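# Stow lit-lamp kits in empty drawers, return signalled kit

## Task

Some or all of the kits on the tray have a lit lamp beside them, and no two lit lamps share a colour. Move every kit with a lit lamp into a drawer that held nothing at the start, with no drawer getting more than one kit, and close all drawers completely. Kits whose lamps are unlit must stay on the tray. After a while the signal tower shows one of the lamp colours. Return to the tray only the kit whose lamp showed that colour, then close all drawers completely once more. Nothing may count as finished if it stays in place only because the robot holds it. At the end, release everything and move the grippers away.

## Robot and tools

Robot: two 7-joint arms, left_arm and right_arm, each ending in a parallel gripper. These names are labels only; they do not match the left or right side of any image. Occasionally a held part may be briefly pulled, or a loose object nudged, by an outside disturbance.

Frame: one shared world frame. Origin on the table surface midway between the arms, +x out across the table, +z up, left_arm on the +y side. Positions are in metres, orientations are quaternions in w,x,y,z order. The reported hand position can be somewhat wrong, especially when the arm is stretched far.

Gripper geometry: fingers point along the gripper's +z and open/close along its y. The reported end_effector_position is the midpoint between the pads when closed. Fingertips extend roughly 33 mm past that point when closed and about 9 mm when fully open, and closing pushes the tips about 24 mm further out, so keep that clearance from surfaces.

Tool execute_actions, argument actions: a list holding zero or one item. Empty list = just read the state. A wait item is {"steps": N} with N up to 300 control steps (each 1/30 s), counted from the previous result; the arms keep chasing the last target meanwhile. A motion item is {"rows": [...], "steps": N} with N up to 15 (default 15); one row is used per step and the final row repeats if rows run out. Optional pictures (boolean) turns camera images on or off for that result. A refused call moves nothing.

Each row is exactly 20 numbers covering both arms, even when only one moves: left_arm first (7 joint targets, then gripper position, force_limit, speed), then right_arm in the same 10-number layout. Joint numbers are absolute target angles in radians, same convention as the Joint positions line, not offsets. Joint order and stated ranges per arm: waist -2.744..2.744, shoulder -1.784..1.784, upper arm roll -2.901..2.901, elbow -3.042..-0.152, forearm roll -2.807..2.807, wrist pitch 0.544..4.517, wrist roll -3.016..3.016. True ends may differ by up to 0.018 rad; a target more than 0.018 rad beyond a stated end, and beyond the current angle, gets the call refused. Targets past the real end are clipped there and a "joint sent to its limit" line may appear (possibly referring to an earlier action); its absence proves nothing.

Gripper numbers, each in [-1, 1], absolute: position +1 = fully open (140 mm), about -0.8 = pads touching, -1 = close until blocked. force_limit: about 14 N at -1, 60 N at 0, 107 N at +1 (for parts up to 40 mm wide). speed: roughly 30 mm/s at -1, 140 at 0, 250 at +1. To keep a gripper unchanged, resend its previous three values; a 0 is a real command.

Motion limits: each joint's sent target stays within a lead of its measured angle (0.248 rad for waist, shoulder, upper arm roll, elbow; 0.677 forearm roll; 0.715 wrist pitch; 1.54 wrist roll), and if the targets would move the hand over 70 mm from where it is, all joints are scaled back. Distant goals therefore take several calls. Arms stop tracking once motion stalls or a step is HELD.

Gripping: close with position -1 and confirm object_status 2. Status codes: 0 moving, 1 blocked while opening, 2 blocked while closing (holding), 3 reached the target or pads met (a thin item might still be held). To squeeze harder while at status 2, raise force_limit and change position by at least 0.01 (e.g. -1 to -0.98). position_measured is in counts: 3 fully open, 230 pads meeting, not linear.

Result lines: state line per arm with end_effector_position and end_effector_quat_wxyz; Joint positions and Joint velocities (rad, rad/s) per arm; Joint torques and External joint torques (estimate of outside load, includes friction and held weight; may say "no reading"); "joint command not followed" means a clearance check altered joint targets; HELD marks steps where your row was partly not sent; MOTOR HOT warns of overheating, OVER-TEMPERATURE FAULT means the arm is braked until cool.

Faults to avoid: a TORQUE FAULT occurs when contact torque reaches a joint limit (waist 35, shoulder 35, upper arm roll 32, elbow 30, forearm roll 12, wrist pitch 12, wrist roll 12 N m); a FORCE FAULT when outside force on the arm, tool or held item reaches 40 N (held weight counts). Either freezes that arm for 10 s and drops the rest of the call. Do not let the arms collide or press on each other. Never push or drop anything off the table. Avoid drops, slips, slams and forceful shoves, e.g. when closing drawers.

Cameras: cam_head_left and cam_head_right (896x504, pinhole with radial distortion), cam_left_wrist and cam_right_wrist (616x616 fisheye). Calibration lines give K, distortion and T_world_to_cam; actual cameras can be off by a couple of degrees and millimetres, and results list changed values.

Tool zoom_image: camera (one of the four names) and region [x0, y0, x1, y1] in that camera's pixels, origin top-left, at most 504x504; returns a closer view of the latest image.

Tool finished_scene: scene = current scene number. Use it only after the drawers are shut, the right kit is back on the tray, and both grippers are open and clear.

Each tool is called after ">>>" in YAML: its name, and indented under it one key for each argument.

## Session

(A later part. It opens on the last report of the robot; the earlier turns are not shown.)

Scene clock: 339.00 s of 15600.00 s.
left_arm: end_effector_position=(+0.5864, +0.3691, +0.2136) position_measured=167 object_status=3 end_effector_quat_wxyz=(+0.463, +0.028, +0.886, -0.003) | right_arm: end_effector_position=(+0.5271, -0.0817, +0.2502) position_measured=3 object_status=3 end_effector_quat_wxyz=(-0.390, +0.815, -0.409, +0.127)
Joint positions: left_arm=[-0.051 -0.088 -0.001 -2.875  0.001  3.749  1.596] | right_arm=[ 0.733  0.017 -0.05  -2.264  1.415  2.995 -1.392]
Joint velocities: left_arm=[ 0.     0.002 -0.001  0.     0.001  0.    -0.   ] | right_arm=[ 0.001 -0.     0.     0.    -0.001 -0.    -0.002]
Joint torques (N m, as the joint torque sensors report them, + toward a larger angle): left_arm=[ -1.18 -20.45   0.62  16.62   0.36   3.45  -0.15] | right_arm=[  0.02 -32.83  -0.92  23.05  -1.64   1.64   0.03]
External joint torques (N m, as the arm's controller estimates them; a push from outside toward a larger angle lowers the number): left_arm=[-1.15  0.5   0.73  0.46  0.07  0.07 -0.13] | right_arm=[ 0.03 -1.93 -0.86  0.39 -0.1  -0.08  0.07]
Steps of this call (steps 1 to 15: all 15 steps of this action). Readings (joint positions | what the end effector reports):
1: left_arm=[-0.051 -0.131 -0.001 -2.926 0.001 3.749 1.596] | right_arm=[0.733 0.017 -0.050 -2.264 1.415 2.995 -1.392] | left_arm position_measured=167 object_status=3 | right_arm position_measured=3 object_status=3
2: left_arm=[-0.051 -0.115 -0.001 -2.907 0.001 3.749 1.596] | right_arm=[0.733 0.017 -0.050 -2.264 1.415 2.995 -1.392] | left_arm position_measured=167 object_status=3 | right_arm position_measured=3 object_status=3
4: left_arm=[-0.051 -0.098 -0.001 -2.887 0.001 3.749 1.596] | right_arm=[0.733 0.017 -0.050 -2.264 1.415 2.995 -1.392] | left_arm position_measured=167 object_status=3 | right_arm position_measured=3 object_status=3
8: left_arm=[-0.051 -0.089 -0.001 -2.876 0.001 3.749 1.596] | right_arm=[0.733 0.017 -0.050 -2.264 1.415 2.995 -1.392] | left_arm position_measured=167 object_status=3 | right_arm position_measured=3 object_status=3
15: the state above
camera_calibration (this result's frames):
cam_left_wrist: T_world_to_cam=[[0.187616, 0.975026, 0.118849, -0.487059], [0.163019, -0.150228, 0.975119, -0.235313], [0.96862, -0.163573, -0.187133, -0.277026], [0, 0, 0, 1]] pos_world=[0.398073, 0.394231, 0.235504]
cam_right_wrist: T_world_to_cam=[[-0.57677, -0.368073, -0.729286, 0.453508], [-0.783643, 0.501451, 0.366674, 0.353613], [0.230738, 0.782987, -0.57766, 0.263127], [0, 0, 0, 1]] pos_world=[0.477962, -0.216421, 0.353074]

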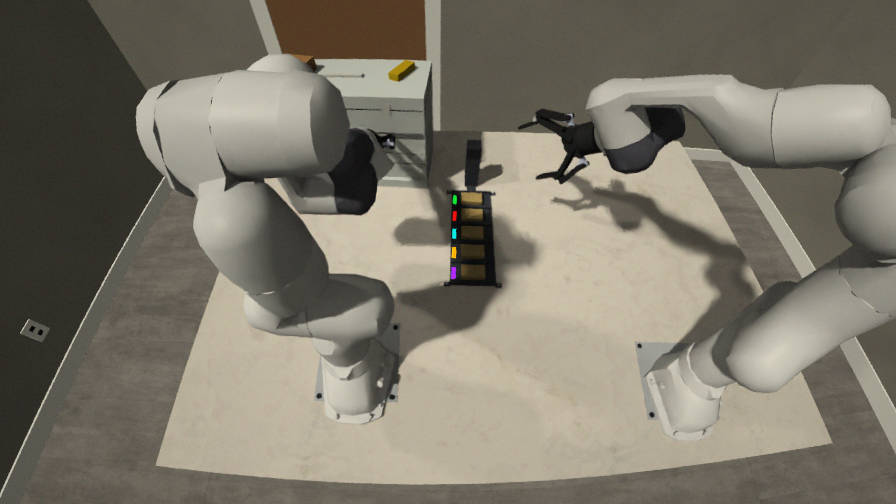

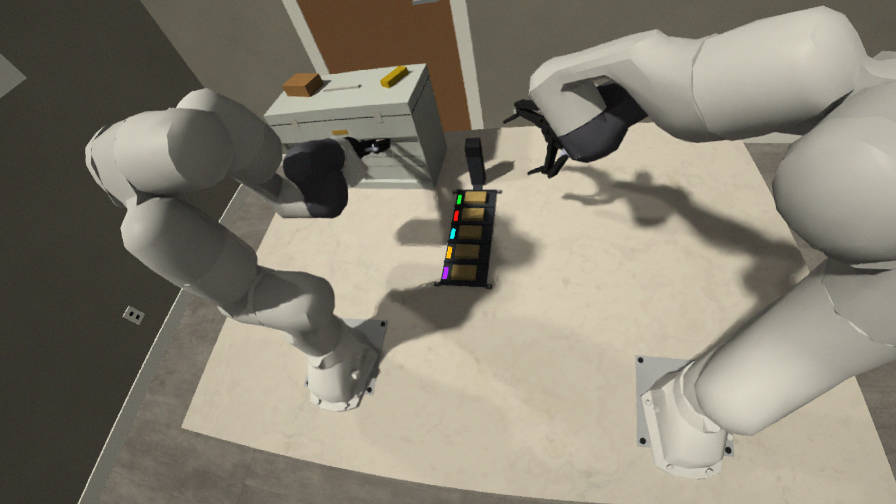

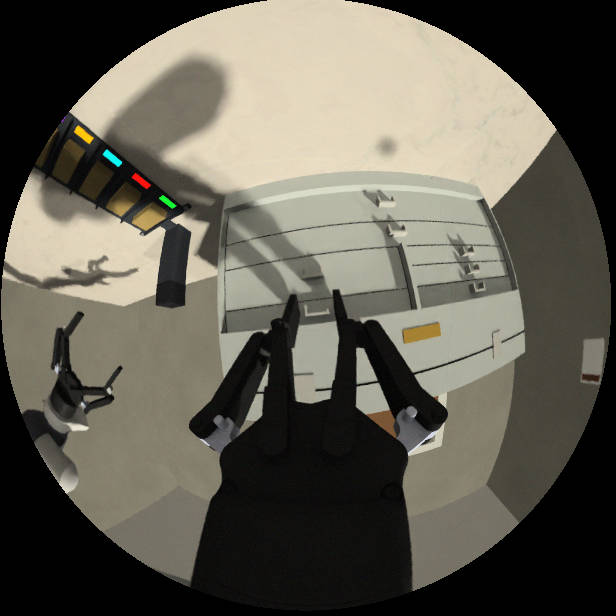

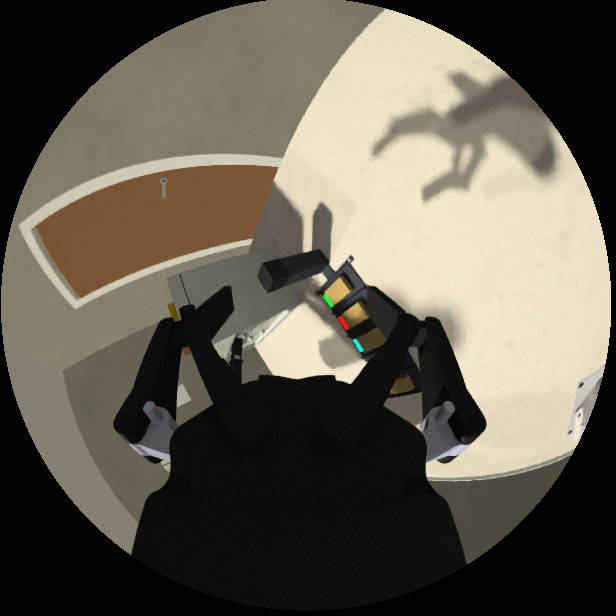

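>>> execute_actions:
  actions:
    - {"rows":[[-0.051,-0.0854,0,-2.873,0,3.749,1.59,-1,0.3,-0.5,0.733,0.017,-0.05,-2.264,1.415,2.995,-1.392,1,0,0]],"steps":15}
  pictures: false

>>> execute_actions:
  actions:
    - {"rows":[[-0.05,-0.144,0,-2.942,0,3.761,1.59,-1,0.3,-0.5,0.733,0.017,-0.05,-2.264,1.415,2.995,-1.392,1,0,0]],"steps":10}
  pictures: false

>>> execute_actions:
  actions:
    - {"rows":[[-0.049,-0.212,0,-3.019,0,3.77,1.59,-1,0.3,-0.5,0.733,0.017,-0.05,-2.264,1.415,2.995,-1.392,1,0,0]],"steps":15}

>>> zoom_image:
  camera: "cam_head_right"
  region: [320, 110, 460, 200]

Scene clock: 349.77 s of 15600.00 s.
left_arm: end_effector_position=(+0.5865, +0.3695, +0.2137) position_measured=194 object_status=2 end_effector_quat_wxyz=(+0.463, +0.027, +0.886, -0.003) | right_arm: end_effector_position=(+0.5271, -0.0817, +0.2502) position_measured=3 object_status=3 end_effector_quat_wxyz=(-0.390, +0.815, -0.409, +0.127)
Joint positions: left_arm=[-0.051 -0.087 -0.    -2.874  0.     3.749  1.596] | right_arm=[ 0.733  0.017 -0.05  -2.264  1.415  2.995 -1.392]
Joint velocities: left_arm=[ 0.001  0.002 -0.001  0.001  0.     0.    -0.001] | right_arm=[-0.001  0.001  0.     0.001  0.002  0.    -0.001]
Joint torques (N m, as the joint torque sensors report them, + toward a larger angle): left_arm=[ -0.82 -19.88  -0.25  16.16   0.41   3.42  -0.23] | right_arm=[  0.55 -32.81  -1.06  22.87  -1.63   1.67   0.05]
External joint torques (N m, as the arm's controller estimates them; a push from outside toward a larger angle lowers the number): left_arm=[-0.83  1.1  -0.17 -0.11  0.12  0.03 -0.21] | right_arm=[ 0.61 -1.93 -0.94  0.2  -0.1  -0.06  0.09]
Steps of this call (steps 1 to 15: the robot went on to your last target; steps 16 to 90: nothing new was sent; then 7.27 s passed at rest; steps 91 to 105: all 15 steps of this action). Readings (joint positions | what the end effector reports):
91: left_arm=[-0.051 -0.087 -0.001 -2.874 0.001 3.749 1.596] | right_arm=[0.733 0.017 -0.050 -2.264 1.415 2.995 -1.392] | left_arm position_measured=167 object_status=0 | right_arm position_measured=3 object_status=3
92: left_arm=[-0.051 -0.087 -0.001 -2.874 0.001 3.749 1.596] | right_arm=[0.733 0.017 -0.050 -2.264 1.415 2.995 -1.392] | left_arm position_measured=171 object_status=0 | right_arm position_measured=3 object_status=3
94: left_arm=[-0.051 -0.087 -0.001 -2.874 0.001 3.749 1.596] | right_arm=[0.733 0.017 -0.050 -2.264 1.415 2.995 -1.392] | left_arm position_measured=180 object_status=0 | right_arm position_measured=3 object_status=3
98: left_arm=[-0.051 -0.087 -0.000 -2.874 0.000 3.749 1.596] | right_arm=[0.733 0.017 -0.050 -2.264 1.415 2.995 -1.392] | left_arm position_measured=194 object_status=0 | right_arm position_measured=3 object_status=3
105: the state above

Scene clock: 350.10 s of 15600.00 s.
left_arm: end_effector_position=(+0.5658, +0.3706, +0.2141) position_measured=195 object_status=2 end_effector_quat_wxyz=(+0.463, +0.027, +0.886, -0.003) | right_arm: end_effector_position=(+0.5271, -0.0817, +0.2502) position_measured=3 object_status=3 end_effector_quat_wxyz=(-0.390, +0.815, -0.409, +0.127)
Joint positions: left_arm=[-0.05  -0.142 -0.    -2.938 -0.     3.758  1.596] | right_arm=[ 0.733  0.017 -0.05  -2.264  1.415  2.995 -1.392]
Joint velocities: left_arm=[ 0.001 -0.006 -0.    -0.011  0.001  0.006  0.001] | right_arm=[ 0.001 -0.    -0.     0.001  0.001 -0.001  0.001]
Joint torques (N m, as the joint torque sensors report them, + toward a larger angle): left_arm=[ -0.74 -20.88   0.34  14.11   0.55   3.84  -0.2 ] | right_arm=[  0.59 -32.79  -1.38  22.79  -1.65   1.62   0.08]
External joint torques (N m, as the arm's controller estimates them; a push from outside toward a larger angle lowers the number): left_arm=[-0.73 -2.06  0.48 -2.07  0.27  0.45 -0.17] | right_arm=[ 0.5  -1.84 -1.41  0.05 -0.1  -0.1   0.12]
Steps of this call (steps 1 to 10: all 10 steps of this action). Readings (joint positions | what the end effector reports):
1: left_arm=[-0.051 -0.100 -0.000 -2.888 0.000 3.751 1.596] | right_arm=[0.733 0.017 -0.050 -2.264 1.415 2.995 -1.392] | left_arm position_measured=194 object_status=2 | right_arm position_measured=3 object_status=3
2: left_arm=[-0.050 -0.115 -0.000 -2.906 0.000 3.752 1.596] | right_arm=[0.733 0.017 -0.050 -2.264 1.415 2.995 -1.392] | left_arm position_measured=195 object_status=2 | right_arm position_measured=3 object_status=3
4: left_arm=[-0.050 -0.132 -0.000 -2.926 -0.000 3.755 1.596] | right_arm=[0.733 0.017 -0.050 -2.264 1.415 2.995 -1.392] | left_arm position_measured=195 object_status=2 | right_arm position_measured=3 object_status=3
8: left_arm=[-0.050 -0.141 -0.000 -2.937 -0.000 3.757 1.596] | right_arm=[0.733 0.017 -0.050 -2.264 1.415 2.995 -1.392] | left_arm position_measured=195 object_status=2 | right_arm position_measured=3 object_status=3
10: the state above

Scene clock: 350.60 s of 15600.00 s.
left_arm: end_effector_position=(+0.5407, +0.3721, +0.2144) position_measured=195 object_status=2 end_effector_quat_wxyz=(+0.463, +0.026, +0.886, -0.002) | right_arm: end_effector_position=(+0.5271, -0.0817, +0.2502) position_measured=3 object_status=3 end_effector_quat_wxyz=(-0.390, +0.815, -0.409, +0.127)
Joint positions: left_arm=[-0.049 -0.21  -0.    -3.015 -0.     3.768  1.596] | right_arm=[ 0.733  0.017 -0.05  -2.264  1.415  2.995 -1.392]
Joint velocities: left_arm=[ 0.001 -0.002  0.001 -0.001 -0.001  0.002  0.001] | right_arm=[ 0.001 -0.002  0.001  0.    -0.002 -0.    -0.001]
Joint torques (N m, as the joint torque sensors report them, + toward a larger angle): left_arm=[ -0.81 -17.5    0.67  13.89   0.51   3.82  -0.12] | right_arm=[  0.2  -32.61  -0.92  23.06  -1.58   1.6    0.01]
External joint torques (N m, as the arm's controller estimates them; a push from outside toward a larger angle lowers the number): left_arm=[-0.85 -1.16  0.82 -2.04  0.25  0.43 -0.1 ] | right_arm=[ 0.04 -1.55 -1.    0.31 -0.03 -0.11  0.06]
Steps of this call (steps 1 to 15: all 15 steps of this action). Readings (joint positions | what the end effector reports):
1: left_arm=[-0.050 -0.157 -0.000 -2.955 -0.000 3.759 1.596] | right_arm=[0.733 0.017 -0.050 -2.264 1.415 2.995 -1.392] | left_arm position_measured=195 object_status=2 | right_arm position_measured=3 object_status=3
2: left_arm=[-0.050 -0.177 -0.000 -2.977 -0.000 3.761 1.596] | right_arm=[0.733 0.017 -0.050 -2.264 1.415 2.995 -1.392] | left_arm position_measured=195 object_status=2 | right_arm position_measured=3 object_status=3
4: left_arm=[-0.049 -0.198 -0.000 -3.000 -0.000 3.764 1.596] | right_arm=[0.733 0.017 -0.050 -2.264 1.415 2.995 -1.392] | left_arm position_measured=195 object_status=2 | right_arm position_measured=3 object_status=3
8: left_arm=[-0.049 -0.209 -0.000 -3.013 -0.000 3.767 1.596] | right_arm=[0.733 0.017 -0.050 -2.264 1.415 2.995 -1.392] | left_arm position_measured=195 object_status=2 | right_arm position_measured=3 object_status=3
15: the state above
camera_calibration (this result's frames):
cam_left_wrist: T_world_to_cam=[[0.184647, 0.975638, 0.118471, -0.480043], [0.162793, -0.149241, 0.975308, -0.228468], [0.969228, -0.160802, -0.186384, -0.233681], [0, 0, 0, 1]] pos_world=[0.352322, 0.396675, 0.236143]
cam_right_wrist: T_world_to_cam=[[-0.576769, -0.368073, -0.729287, 0.453508], [-0.783643, 0.501451, 0.366674, 0.353613], [0.230738, 0.782987, -0.57766, 0.263127], [0, 0, 0, 1]] pos_world=[0.477962, -0.216421, 0.353074]

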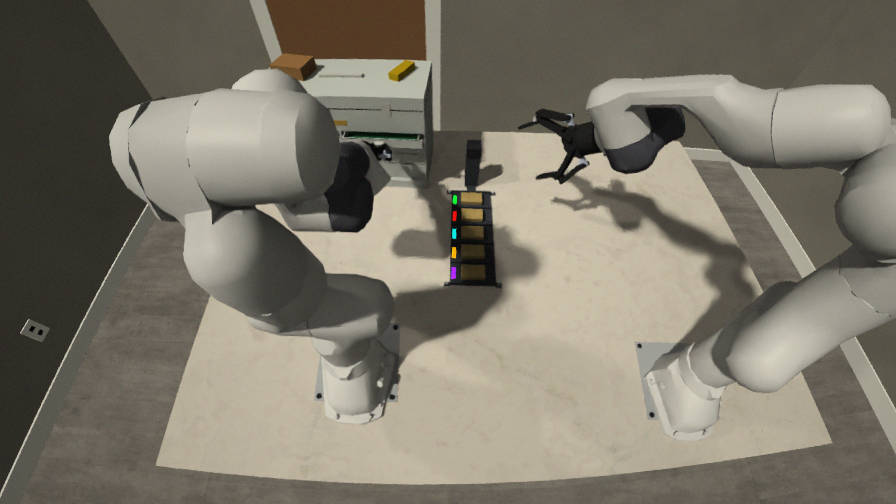

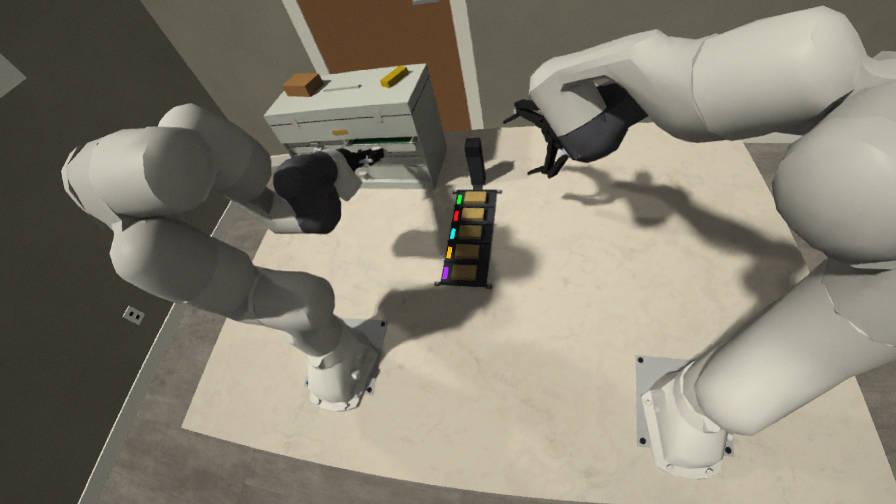

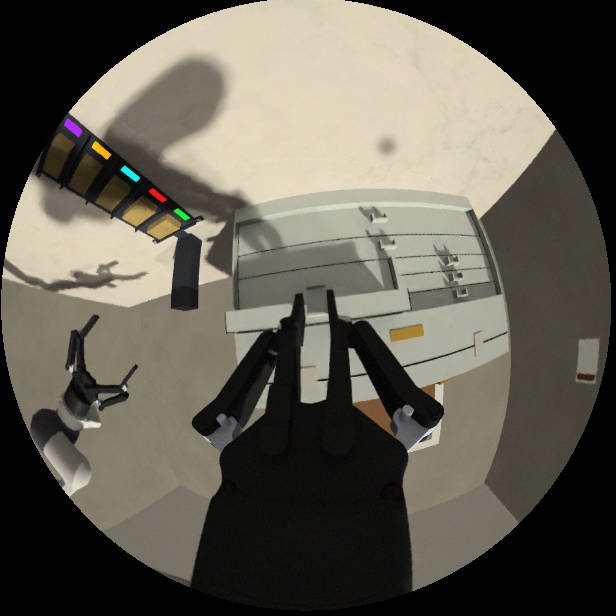

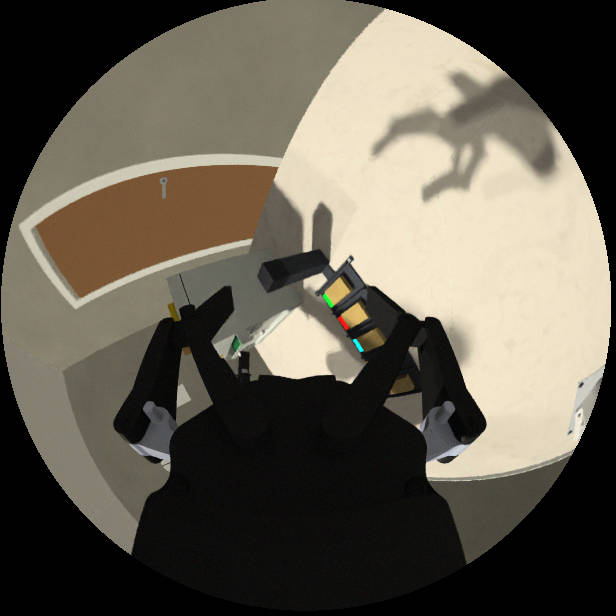

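Region (320, 110, 460, 200) of cam_head_right's 896x504 image, scaled by 3.600, with more detail than that image has; it fills the top 324 rows of this view, and the rest is white.

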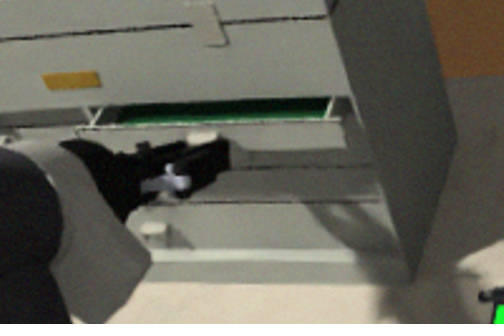

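>>> execute_actions:
  actions:
    - {"rows":[[-0.049,-0.212,0,-3.017,0,3.77,1.59,-0.3,0.3,0,0.733,0.017,-0.05,-2.264,1.415,2.995,-1.392,1,0,0]],"steps":8}
  pictures: false

>>> execute_actions:
  actions:
    - {"rows":[[-0.049,-0.212,0,-3.017,0,3.3,1.59,-0.3,0.3,0,0.733,0.017,-0.05,-2.264,1.415,2.995,-1.392,1,0,0]],"steps":15}
  pictures: false

>>> execute_actions:
  actions:
    - {"rows":[[-0.049,-0.44,0,-3.017,0,3.0,1.59,-0.3,0.3,0,0.733,0.017,-0.05,-2.264,1.415,2.995,-1.392,1,0,0]],"steps":12}
  pictures: false

>>> execute_actions:
  actions:
    - {"rows":[[-0.049,-0.44,0,-2.85,0,2.75,1.59,-0.3,0.3,0,0.733,0.017,-0.05,-2.264,1.415,2.995,-1.392,1,0,0]],"steps":12}
  pictures: false

>>> execute_actions:
  actions:
    - {"rows":[[-0.049,-0.4424,0,-2.6617,0,2.565,1.59,-0.3,0.3,0,0.733,0.017,-0.05,-2.264,1.415,2.995,-1.392,1,0,0]],"steps":15}
  pictures: false

>>> execute_actions:
  actions:
    - {"rows":[[-0.049,-0.3495,0,-2.5808,0,2.58,1.59,-0.3,0.3,0,0.733,0.017,-0.05,-2.264,1.415,2.995,-1.392,1,0,0]],"steps":10}
  pictures: false

>>> execute_actions:
  actions:
    - {"rows":[[-0.049,-0.2614,0,-2.4969,0,2.5846,1.59,-0.3,0.3,0,0.733,0.017,-0.05,-2.264,1.415,2.995,-1.392,1,0,0]],"steps":15}

>>> zoom_image:
  camera: "cam_left_wrist"
  region: [220, 240, 420, 400]

Scene clock: 408.73 s of 15600.00 s.
left_arm: end_effector_position=(+0.5405, +0.3721, +0.2143) position_measured=167 object_status=0 end_effector_quat_wxyz=(+0.463, +0.026, +0.886, -0.002) | right_arm: end_effector_position=(+0.5271, -0.0817, +0.2502) position_measured=3 object_status=3 end_effector_quat_wxyz=(-0.390, +0.815, -0.409, +0.127)
Joint positions: left_arm=[-0.049 -0.211 -0.    -3.016 -0.     3.768  1.596] | right_arm=[ 0.733  0.017 -0.05  -2.264  1.415  2.995 -1.392]
Joint velocities: left_arm=[-0.    -0.001  0.001  0.001 -0.001  0.001  0.001] | right_arm=[-0.    -0.     0.001  0.001 -0.002  0.001  0.   ]
Joint torques (N m, as the joint torque sensors report them, + toward a larger angle): left_arm=[ -0.71 -17.1    0.04  15.05   0.56   3.76  -0.16] | right_arm=[  0.38 -32.71  -1.05  23.2   -1.61   1.69   0.04]
External joint torques (N m, as the arm's controller estimates them; a push from outside toward a larger angle lowers the number): left_arm=[-0.73 -0.73  0.22 -0.92  0.29  0.37 -0.14] | right_arm=[ 0.37 -1.79 -1.    0.51 -0.07 -0.04  0.08]
Steps of this call (steps 1 to 15: the robot went on to your last target; steps 16 to 90: nothing new was sent; then 54.87 s passed at rest; steps 91 to 98: all 8 steps of this action). Readings (joint positions | what the end effector reports):
91: left_arm=[-0.049 -0.211 -0.000 -3.016 -0.000 3.768 1.596] | right_arm=[0.733 0.017 -0.050 -2.264 1.415 2.995 -1.392] | left_arm position_measured=195 object_status=0 | right_arm position_measured=3 object_status=3
92: left_arm=[-0.049 -0.211 -0.000 -3.016 -0.000 3.768 1.596] | right_arm=[0.733 0.017 -0.050 -2.264 1.415 2.995 -1.392] | left_arm position_measured=193 object_status=0 | right_arm position_measured=3 object_status=3
94: left_arm=[-0.049 -0.211 -0.000 -3.016 -0.000 3.768 1.596] | right_arm=[0.733 0.017 -0.050 -2.264 1.415 2.995 -1.392] | left_arm position_measured=173 object_status=0 | right_arm position_measured=3 object_status=3
98: the state above

Scene clock: 409.23 s of 15600.00 s.
left_arm: end_effector_position=(+0.4687, +0.3746, +0.0971) position_measured=167 object_status=3 end_effector_quat_wxyz=(+0.268, +0.029, +0.963, -0.001) | right_arm: end_effector_position=(+0.5271, -0.0817, +0.2502) position_measured=3 object_status=3 end_effector_quat_wxyz=(-0.390, +0.815, -0.409, +0.127)
Joint positions: left_arm=[-0.049 -0.212 -0.    -3.016 -0.     3.347  1.596] | right_arm=[ 0.733  0.017 -0.05  -2.264  1.415  2.995 -1.392]
Joint velocities: left_arm=[-0.001 -0.     0.     0.001 -0.001 -0.263 -0.001] | right_arm=[ 0.001  0.001 -0.     0.     0.001  0.     0.001]
Joint torques (N m, as the joint torque sensors report them, + toward a larger angle): left_arm=[ -0.78 -15.77  -0.07  15.09   0.65   2.78  -0.25] | right_arm=[  0.46 -32.57  -1.24  23.01  -1.6    1.71   0.01]
External joint torques (N m, as the arm's controller estimates them; a push from outside toward a larger angle lowers the number): left_arm=[-0.79  0.74  0.12 -1.14  0.37 -0.68 -0.24] | right_arm=[ 0.42 -1.65 -1.22  0.35 -0.06 -0.01  0.05]
Steps of this call (steps 1 to 15: all 15 steps of this action). Readings (joint positions | what the end effector reports):
1: left_arm=[-0.049 -0.212 -0.000 -3.015 -0.000 3.736 1.596] | right_arm=[0.733 0.017 -0.050 -2.264 1.415 2.995 -1.392] | left_arm position_measured=167 object_status=0 | right_arm position_measured=3 object_status=3
2: left_arm=[-0.049 -0.212 -0.000 -3.014 -0.000 3.699 1.596] | right_arm=[0.733 0.017 -0.050 -2.264 1.415 2.995 -1.392] | left_arm position_measured=167 object_status=0 | right_arm position_measured=3 object_status=3
4: left_arm=[-0.049 -0.212 -0.000 -3.015 -0.000 3.626 1.596] | right_arm=[0.733 0.017 -0.050 -2.264 1.415 2.995 -1.392] | left_arm position_measured=167 object_status=0 | right_arm position_measured=3 object_status=3
8: left_arm=[-0.049 -0.212 -0.000 -3.015 -0.000 3.480 1.596] | right_arm=[0.733 0.017 -0.050 -2.264 1.415 2.995 -1.392] | left_arm position_measured=167 object_status=3 | right_arm position_measured=3 object_status=3
15: the state above

Scene clock: 409.63 s of 15600.00 s.
left_arm: end_effector_position=(+0.4454, +0.3754, +0.1270) position_measured=167 object_status=3 end_effector_quat_wxyz=(+0.227, +0.029, +0.973, -0.001) | right_arm: end_effector_position=(+0.5271, -0.0817, +0.2502) position_measured=3 object_status=3 end_effector_quat_wxyz=(-0.390, +0.815, -0.409, +0.127)
Joint positions: left_arm=[-0.049 -0.437 -0.    -3.015  0.     3.037  1.596] | right_arm=[ 0.733  0.017 -0.05  -2.264  1.415  2.995 -1.392]
Joint velocities: left_arm=[-0.    -0.006 -0.    -0.009 -0.    -0.201  0.   ] | right_arm=[ 0.    -0.     0.001  0.001 -0.002 -0.001 -0.001]
Joint torques (N m, as the joint torque sensors report them, + toward a larger angle): left_arm=[  0.01 -13.19   0.15  18.07   0.61   2.75  -0.18] | right_arm=[  0.27 -32.59  -0.9   22.95  -1.66   1.64   0.03]
External joint torques (N m, as the arm's controller estimates them; a push from outside toward a larger angle lowers the number): left_arm=[-0.01 -1.09  0.53 -1.78  0.17 -0.61 -0.17] | right_arm=[ 0.19 -1.55 -0.92  0.18 -0.11 -0.08  0.07]
Steps of this call (steps 1 to 12: all 12 steps of this action). Readings (joint positions | what the end effector reports):
1: left_arm=[-0.049 -0.254 -0.000 -3.023 0.000 3.285 1.596] | right_arm=[0.733 0.017 -0.050 -2.264 1.415 2.995 -1.392] | left_arm position_measured=167 object_status=3 | right_arm position_measured=3 object_status=3
2: left_arm=[-0.049 -0.316 -0.000 -3.026 0.000 3.232 1.596] | right_arm=[0.733 0.017 -0.050 -2.264 1.415 2.995 -1.392] | left_arm position_measured=167 object_status=3 | right_arm position_measured=3 object_status=3
4: left_arm=[-0.049 -0.394 -0.000 -3.016 0.000 3.161 1.596] | right_arm=[0.733 0.017 -0.050 -2.264 1.415 2.995 -1.392] | left_arm position_measured=167 object_status=3 | right_arm position_measured=3 object_status=3
8: left_arm=[-0.049 -0.434 -0.000 -3.013 0.000 3.077 1.596] | right_arm=[0.733 0.017 -0.050 -2.264 1.415 2.995 -1.392] | left_arm position_measured=167 object_status=3 | right_arm position_measured=3 object_status=3
12: the state above

Scene clock: 410.03 s of 15600.00 s.
left_arm: end_effector_position=(+0.4645, +0.3747, +0.1583) position_measured=167 object_status=3 end_effector_quat_wxyz=(+0.185, +0.029, +0.982, -0.001) | right_arm: end_effector_position=(+0.5271, -0.0817, +0.2502) position_measured=3 object_status=3 end_effector_quat_wxyz=(-0.390, +0.815, -0.409, +0.127)
Joint positions: left_arm=[-0.049 -0.442 -0.    -2.852 -0.     2.781  1.596] | right_arm=[ 0.733  0.017 -0.05  -2.264  1.415  2.995 -1.392]
Joint velocities: left_arm=[-0.     0.001 -0.     0.     0.001 -0.167  0.   ] | right_arm=[-0.002 -0.001 -0.     0.001  0.    -0.    -0.001]
Joint torques (N m, as the joint torque sensors report them, + toward a larger angle): left_arm=[ -0.58 -12.48   0.45  22.72   0.72   2.61  -0.21] | right_arm=[  0.12 -32.62  -0.52  23.46  -1.57   1.67   0.02]
External joint torques (N m, as the arm's controller estimates them; a push from outside toward a larger angle lowers the number): left_arm=[-0.57  1.62  0.87  0.87  0.16 -0.61 -0.2 ] | right_arm=[ 0.09 -1.62 -0.49  0.74 -0.03 -0.06  0.06]
Steps of this call (steps 1 to 12: all 12 steps of this action). Readings (joint positions | what the end effector reports):
1: left_arm=[-0.049 -0.433 -0.000 -2.985 -0.000 2.984 1.596] | right_arm=[0.733 0.017 -0.050 -2.264 1.415 2.995 -1.392] | left_arm position_measured=167 object_status=3 | right_arm position_measured=3 object_status=3
2: left_arm=[-0.049 -0.432 -0.000 -2.942 -0.000 2.941 1.596] | right_arm=[0.733 0.017 -0.050 -2.264 1.415 2.995 -1.392] | left_arm position_measured=167 object_status=3 | right_arm position_measured=3 object_status=3
4: left_arm=[-0.049 -0.438 -0.000 -2.883 -0.000 2.883 1.596] | right_arm=[0.733 0.017 -0.050 -2.264 1.415 2.995 -1.392] | left_arm position_measured=167 object_status=3 | right_arm position_measured=3 object_status=3
8: left_arm=[-0.049 -0.442 -0.000 -2.853 -0.000 2.815 1.596] | right_arm=[0.733 0.017 -0.050 -2.264 1.415 2.995 -1.392] | left_arm position_measured=167 object_status=3 | right_arm position_measured=3 object_status=3
12: the state above

Scene clock: 410.53 s of 15600.00 s.
left_arm: end_effector_position=(+0.4992, +0.3735, +0.2210) position_measured=167 object_status=3 end_effector_quat_wxyz=(+0.180, +0.029, +0.983, -0.001) | right_arm: end_effector_position=(+0.5271, -0.0817, +0.2502) position_measured=3 object_status=3 end_effector_quat_wxyz=(-0.390, +0.815, -0.409, +0.127)
Joint positions: left_arm=[-0.049 -0.444 -0.    -2.663 -0.     2.581  1.596] | right_arm=[ 0.733  0.017 -0.05  -2.264  1.415  2.995 -1.392]
Joint velocities: left_arm=[-0.001  0.002 -0.002 -0.001 -0.    -0.071 -0.001] | right_arm=[ 0.    -0.001  0.001  0.     0.     0.     0.001]
Joint torques (N m, as the joint torque sensors report them, + toward a larger angle): left_arm=[  0.04 -14.25   0.05  24.06   0.95   2.64  -0.2 ] | right_arm=[  0.57 -32.77  -1.42  22.99  -1.6    1.65   0.05]
External joint torques (N m, as the arm's controller estimates them; a push from outside toward a larger angle lowers the number): left_arm=[ 0.12  1.47  0.54  0.47  0.29 -0.51 -0.19] | right_arm=[ 0.55 -1.72 -1.39  0.23 -0.06 -0.08  0.09]
Steps of this call (steps 1 to 15: all 15 steps of this action). Readings (joint positions | what the end effector reports):
1: left_arm=[-0.049 -0.435 -0.000 -2.819 -0.000 2.738 1.596] | right_arm=[0.733 0.017 -0.050 -2.264 1.415 2.995 -1.392] | left_arm position_measured=167 object_status=3 | right_arm position_measured=3 object_status=3
2: left_arm=[-0.049 -0.432 -0.000 -2.770 -0.000 2.706 1.596] | right_arm=[0.733 0.017 -0.050 -2.264 1.415 2.995 -1.392] | left_arm position_measured=167 object_status=3 | right_arm position_measured=3 object_status=3
4: left_arm=[-0.049 -0.440 -0.000 -2.701 -0.000 2.665 1.596] | right_arm=[0.733 0.017 -0.050 -2.264 1.415 2.995 -1.392] | left_arm position_measured=167 object_status=3 | right_arm position_measured=3 object_status=3
8: left_arm=[-0.049 -0.446 -0.000 -2.664 -0.000 2.616 1.596] | right_arm=[0.733 0.017 -0.050 -2.264 1.415 2.995 -1.392] | left_arm position_measured=167 object_status=3 | right_arm position_measured=3 object_status=3
15: the state above

Scene clock: 410.87 s of 15600.00 s.
left_arm: end_effector_position=(+0.5231, +0.3726, +0.2180) position_measured=167 object_status=3 end_effector_quat_wxyz=(+0.173, +0.029, +0.984, -0.001) | right_arm: end_effector_position=(+0.5271, -0.0817, +0.2502) position_measured=3 object_status=3 end_effector_quat_wxyz=(-0.390, +0.815, -0.409, +0.127)
Joint positions: left_arm=[-0.049 -0.352 -0.    -2.584 -0.     2.579  1.596] | right_arm=[ 0.733  0.017 -0.05  -2.264  1.415  2.995 -1.392]
Joint velocities: left_arm=[ 0.     0.008 -0.     0.018 -0.    -0.001  0.   ] | right_arm=[ 0.001 -0.001  0.     0.     0.     0.001  0.001]
Joint torques (N m, as the joint torque sensors report them, + toward a larger angle): left_arm=[ -0.39 -16.9    0.19  24.88   0.96   3.23  -0.15] | right_arm=[  0.37 -32.5   -0.64  23.09  -1.61   1.67   0.04]
External joint torques (N m, as the arm's controller estimates them; a push from outside toward a larger angle lowers the number): left_arm=[-0.39  2.05  0.52  1.63  0.32  0.14 -0.14] | right_arm=[ 0.46 -1.58 -0.48  0.42 -0.08 -0.08  0.09]
Steps of this call (steps 1 to 10: all 10 steps of this action). Readings (joint positions | what the end effector reports):
1: left_arm=[-0.049 -0.425 -0.000 -2.644 -0.000 2.579 1.596] | right_arm=[0.733 0.017 -0.050 -2.264 1.415 2.995 -1.392] | left_arm position_measured=167 object_status=3 | right_arm position_measured=3 object_status=3
2: left_arm=[-0.049 -0.399 -0.000 -2.621 -0.000 2.579 1.596] | right_arm=[0.733 0.017 -0.050 -2.264 1.415 2.995 -1.392] | left_arm position_measured=167 object_status=3 | right_arm position_measured=3 object_status=3
4: left_arm=[-0.049 -0.370 -0.000 -2.598 -0.000 2.579 1.596] | right_arm=[0.733 0.017 -0.050 -2.264 1.415 2.995 -1.392] | left_arm position_measured=167 object_status=3 | right_arm position_measured=3 object_status=3
8: left_arm=[-0.049 -0.353 -0.000 -2.586 -0.000 2.579 1.596] | right_arm=[0.733 0.017 -0.050 -2.264 1.415 2.995 -1.392] | left_arm position_measured=167 object_status=3 | right_arm position_measured=3 object_status=3
10: the state above

Scene clock: 411.37 s of 15600.00 s.
left_arm: end_effector_position=(+0.5509, +0.3716, +0.2180) position_measured=167 object_status=3 end_effector_quat_wxyz=(+0.172, +0.029, +0.985, -0.001) | right_arm: end_effector_position=(+0.5271, -0.0817, +0.2502) position_measured=3 object_status=3 end_effector_quat_wxyz=(-0.390, +0.815, -0.409, +0.127)
Joint positions: left_arm=[-0.049 -0.264 -0.    -2.499 -0.     2.581  1.596] | right_arm=[ 0.733  0.017 -0.05  -2.264  1.415  2.995 -1.392]
Joint velocities: left_arm=[ 0.     0.001  0.001  0.004 -0.001 -0.001  0.001] | right_arm=[-0.     0.001 -0.001  0.002  0.001 -0.    -0.001]
Joint torques (N m, as the joint torque sensors report them, + toward a larger angle): left_arm=[ -0.61 -19.44   0.02  23.51   0.92   3.78  -0.23] | right_arm=[  0.04 -32.94  -1.02  22.83  -1.63   1.67   0.03]
External joint torques (N m, as the arm's controller estimates them; a push from outside toward a larger angle lowers the number): left_arm=[-0.64  2.37  0.23  0.12  0.28  0.68 -0.22] | right_arm=[ 0.09 -1.95 -0.91  0.09 -0.09 -0.06  0.07]
Steps of this call (steps 1 to 15: all 15 steps of this action). Readings (joint positions | what the end effector reports):
1: left_arm=[-0.049 -0.333 -0.000 -2.563 -0.000 2.578 1.596] | right_arm=[0.733 0.017 -0.050 -2.264 1.415 2.995 -1.392] | left_arm position_measured=167 object_status=3 | right_arm position_measured=3 object_status=3
2: left_arm=[-0.049 -0.309 -0.000 -2.539 -0.000 2.580 1.596] | right_arm=[0.733 0.017 -0.050 -2.264 1.415 2.995 -1.392] | left_arm position_measured=167 object_status=3 | right_arm position_measured=3 object_status=3
4: left_arm=[-0.049 -0.281 -0.000 -2.514 -0.000 2.581 1.596] | right_arm=[0.733 0.017 -0.050 -2.264 1.415 2.995 -1.392] | left_arm position_measured=167 object_status=3 | right_arm position_measured=3 object_status=3
8: left_arm=[-0.049 -0.265 -0.000 -2.502 -0.000 2.581 1.596] | right_arm=[0.733 0.017 -0.050 -2.264 1.415 2.995 -1.392] | left_arm position_measured=167 object_status=3 | right_arm position_measured=3 object_status=3
15: the state above
camera_calibration (this result's frames):
cam_left_wrist: T_world_to_cam=[[0.225348, 0.974235, 0.00922253, -0.480015], [0.695782, -0.167551, 0.698437, -0.460209], [0.681987, -0.150975, -0.715612, 0.0270145], [0, 0, 0, 1]] pos_world=[0.409952, 0.394617, 0.345186]
cam_right_wrist: T_world_to_cam=[[-0.57677, -0.368073, -0.729287, 0.453508], [-0.783643, 0.501451, 0.366675, 0.353613], [0.230738, 0.782987, -0.57766, 0.263127], [0, 0, 0, 1]] pos_world=[0.477962, -0.216421, 0.353074]

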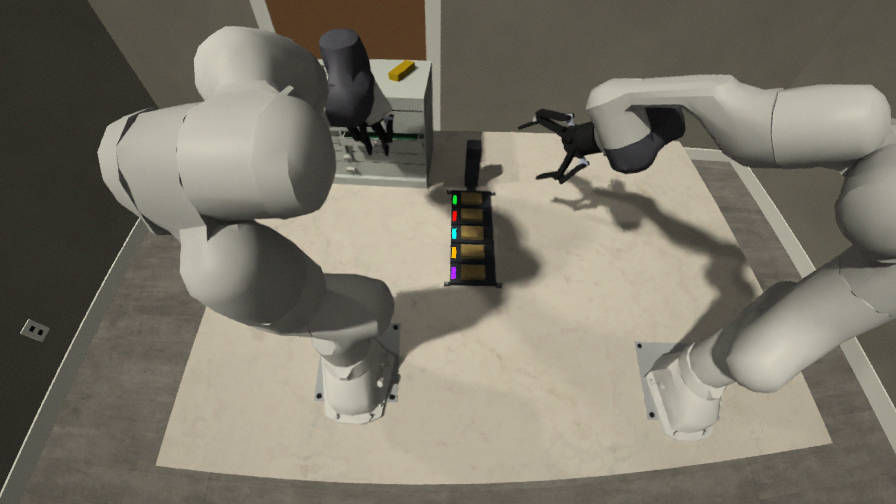

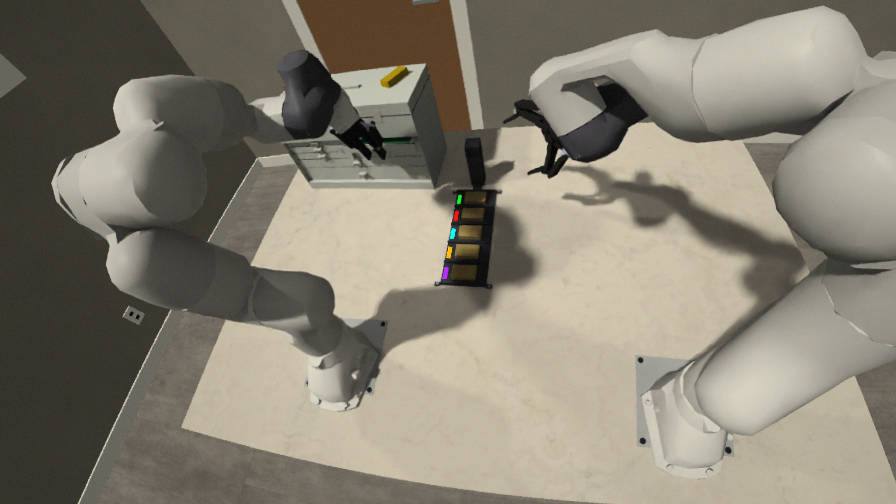

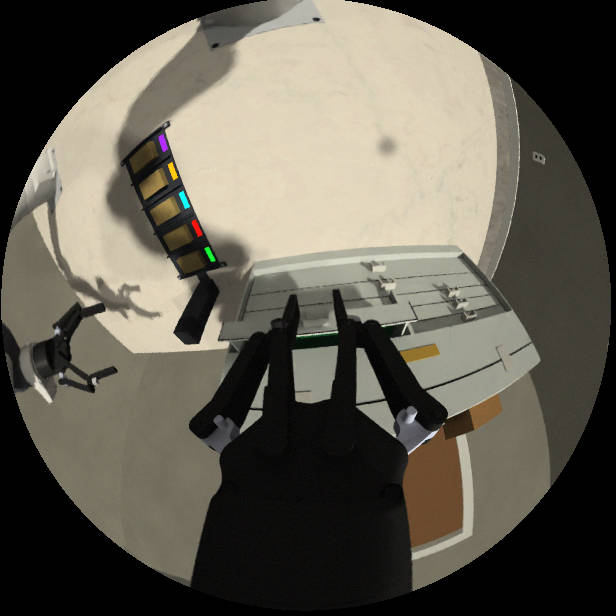

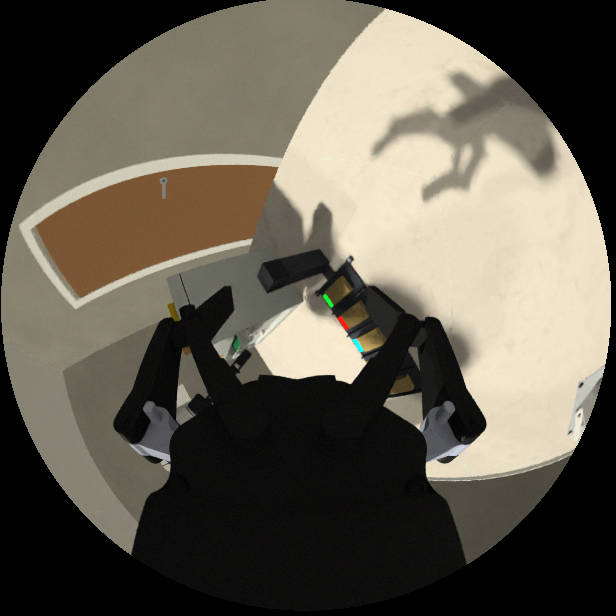

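Region (220, 240, 420, 400) of cam_left_wrist's 616x616 image, scaled by 2.520, with more detail than that image has; it fills the top 403 rows of this view, and the rest is white.

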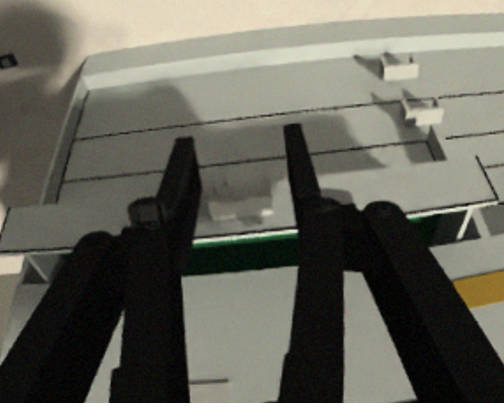

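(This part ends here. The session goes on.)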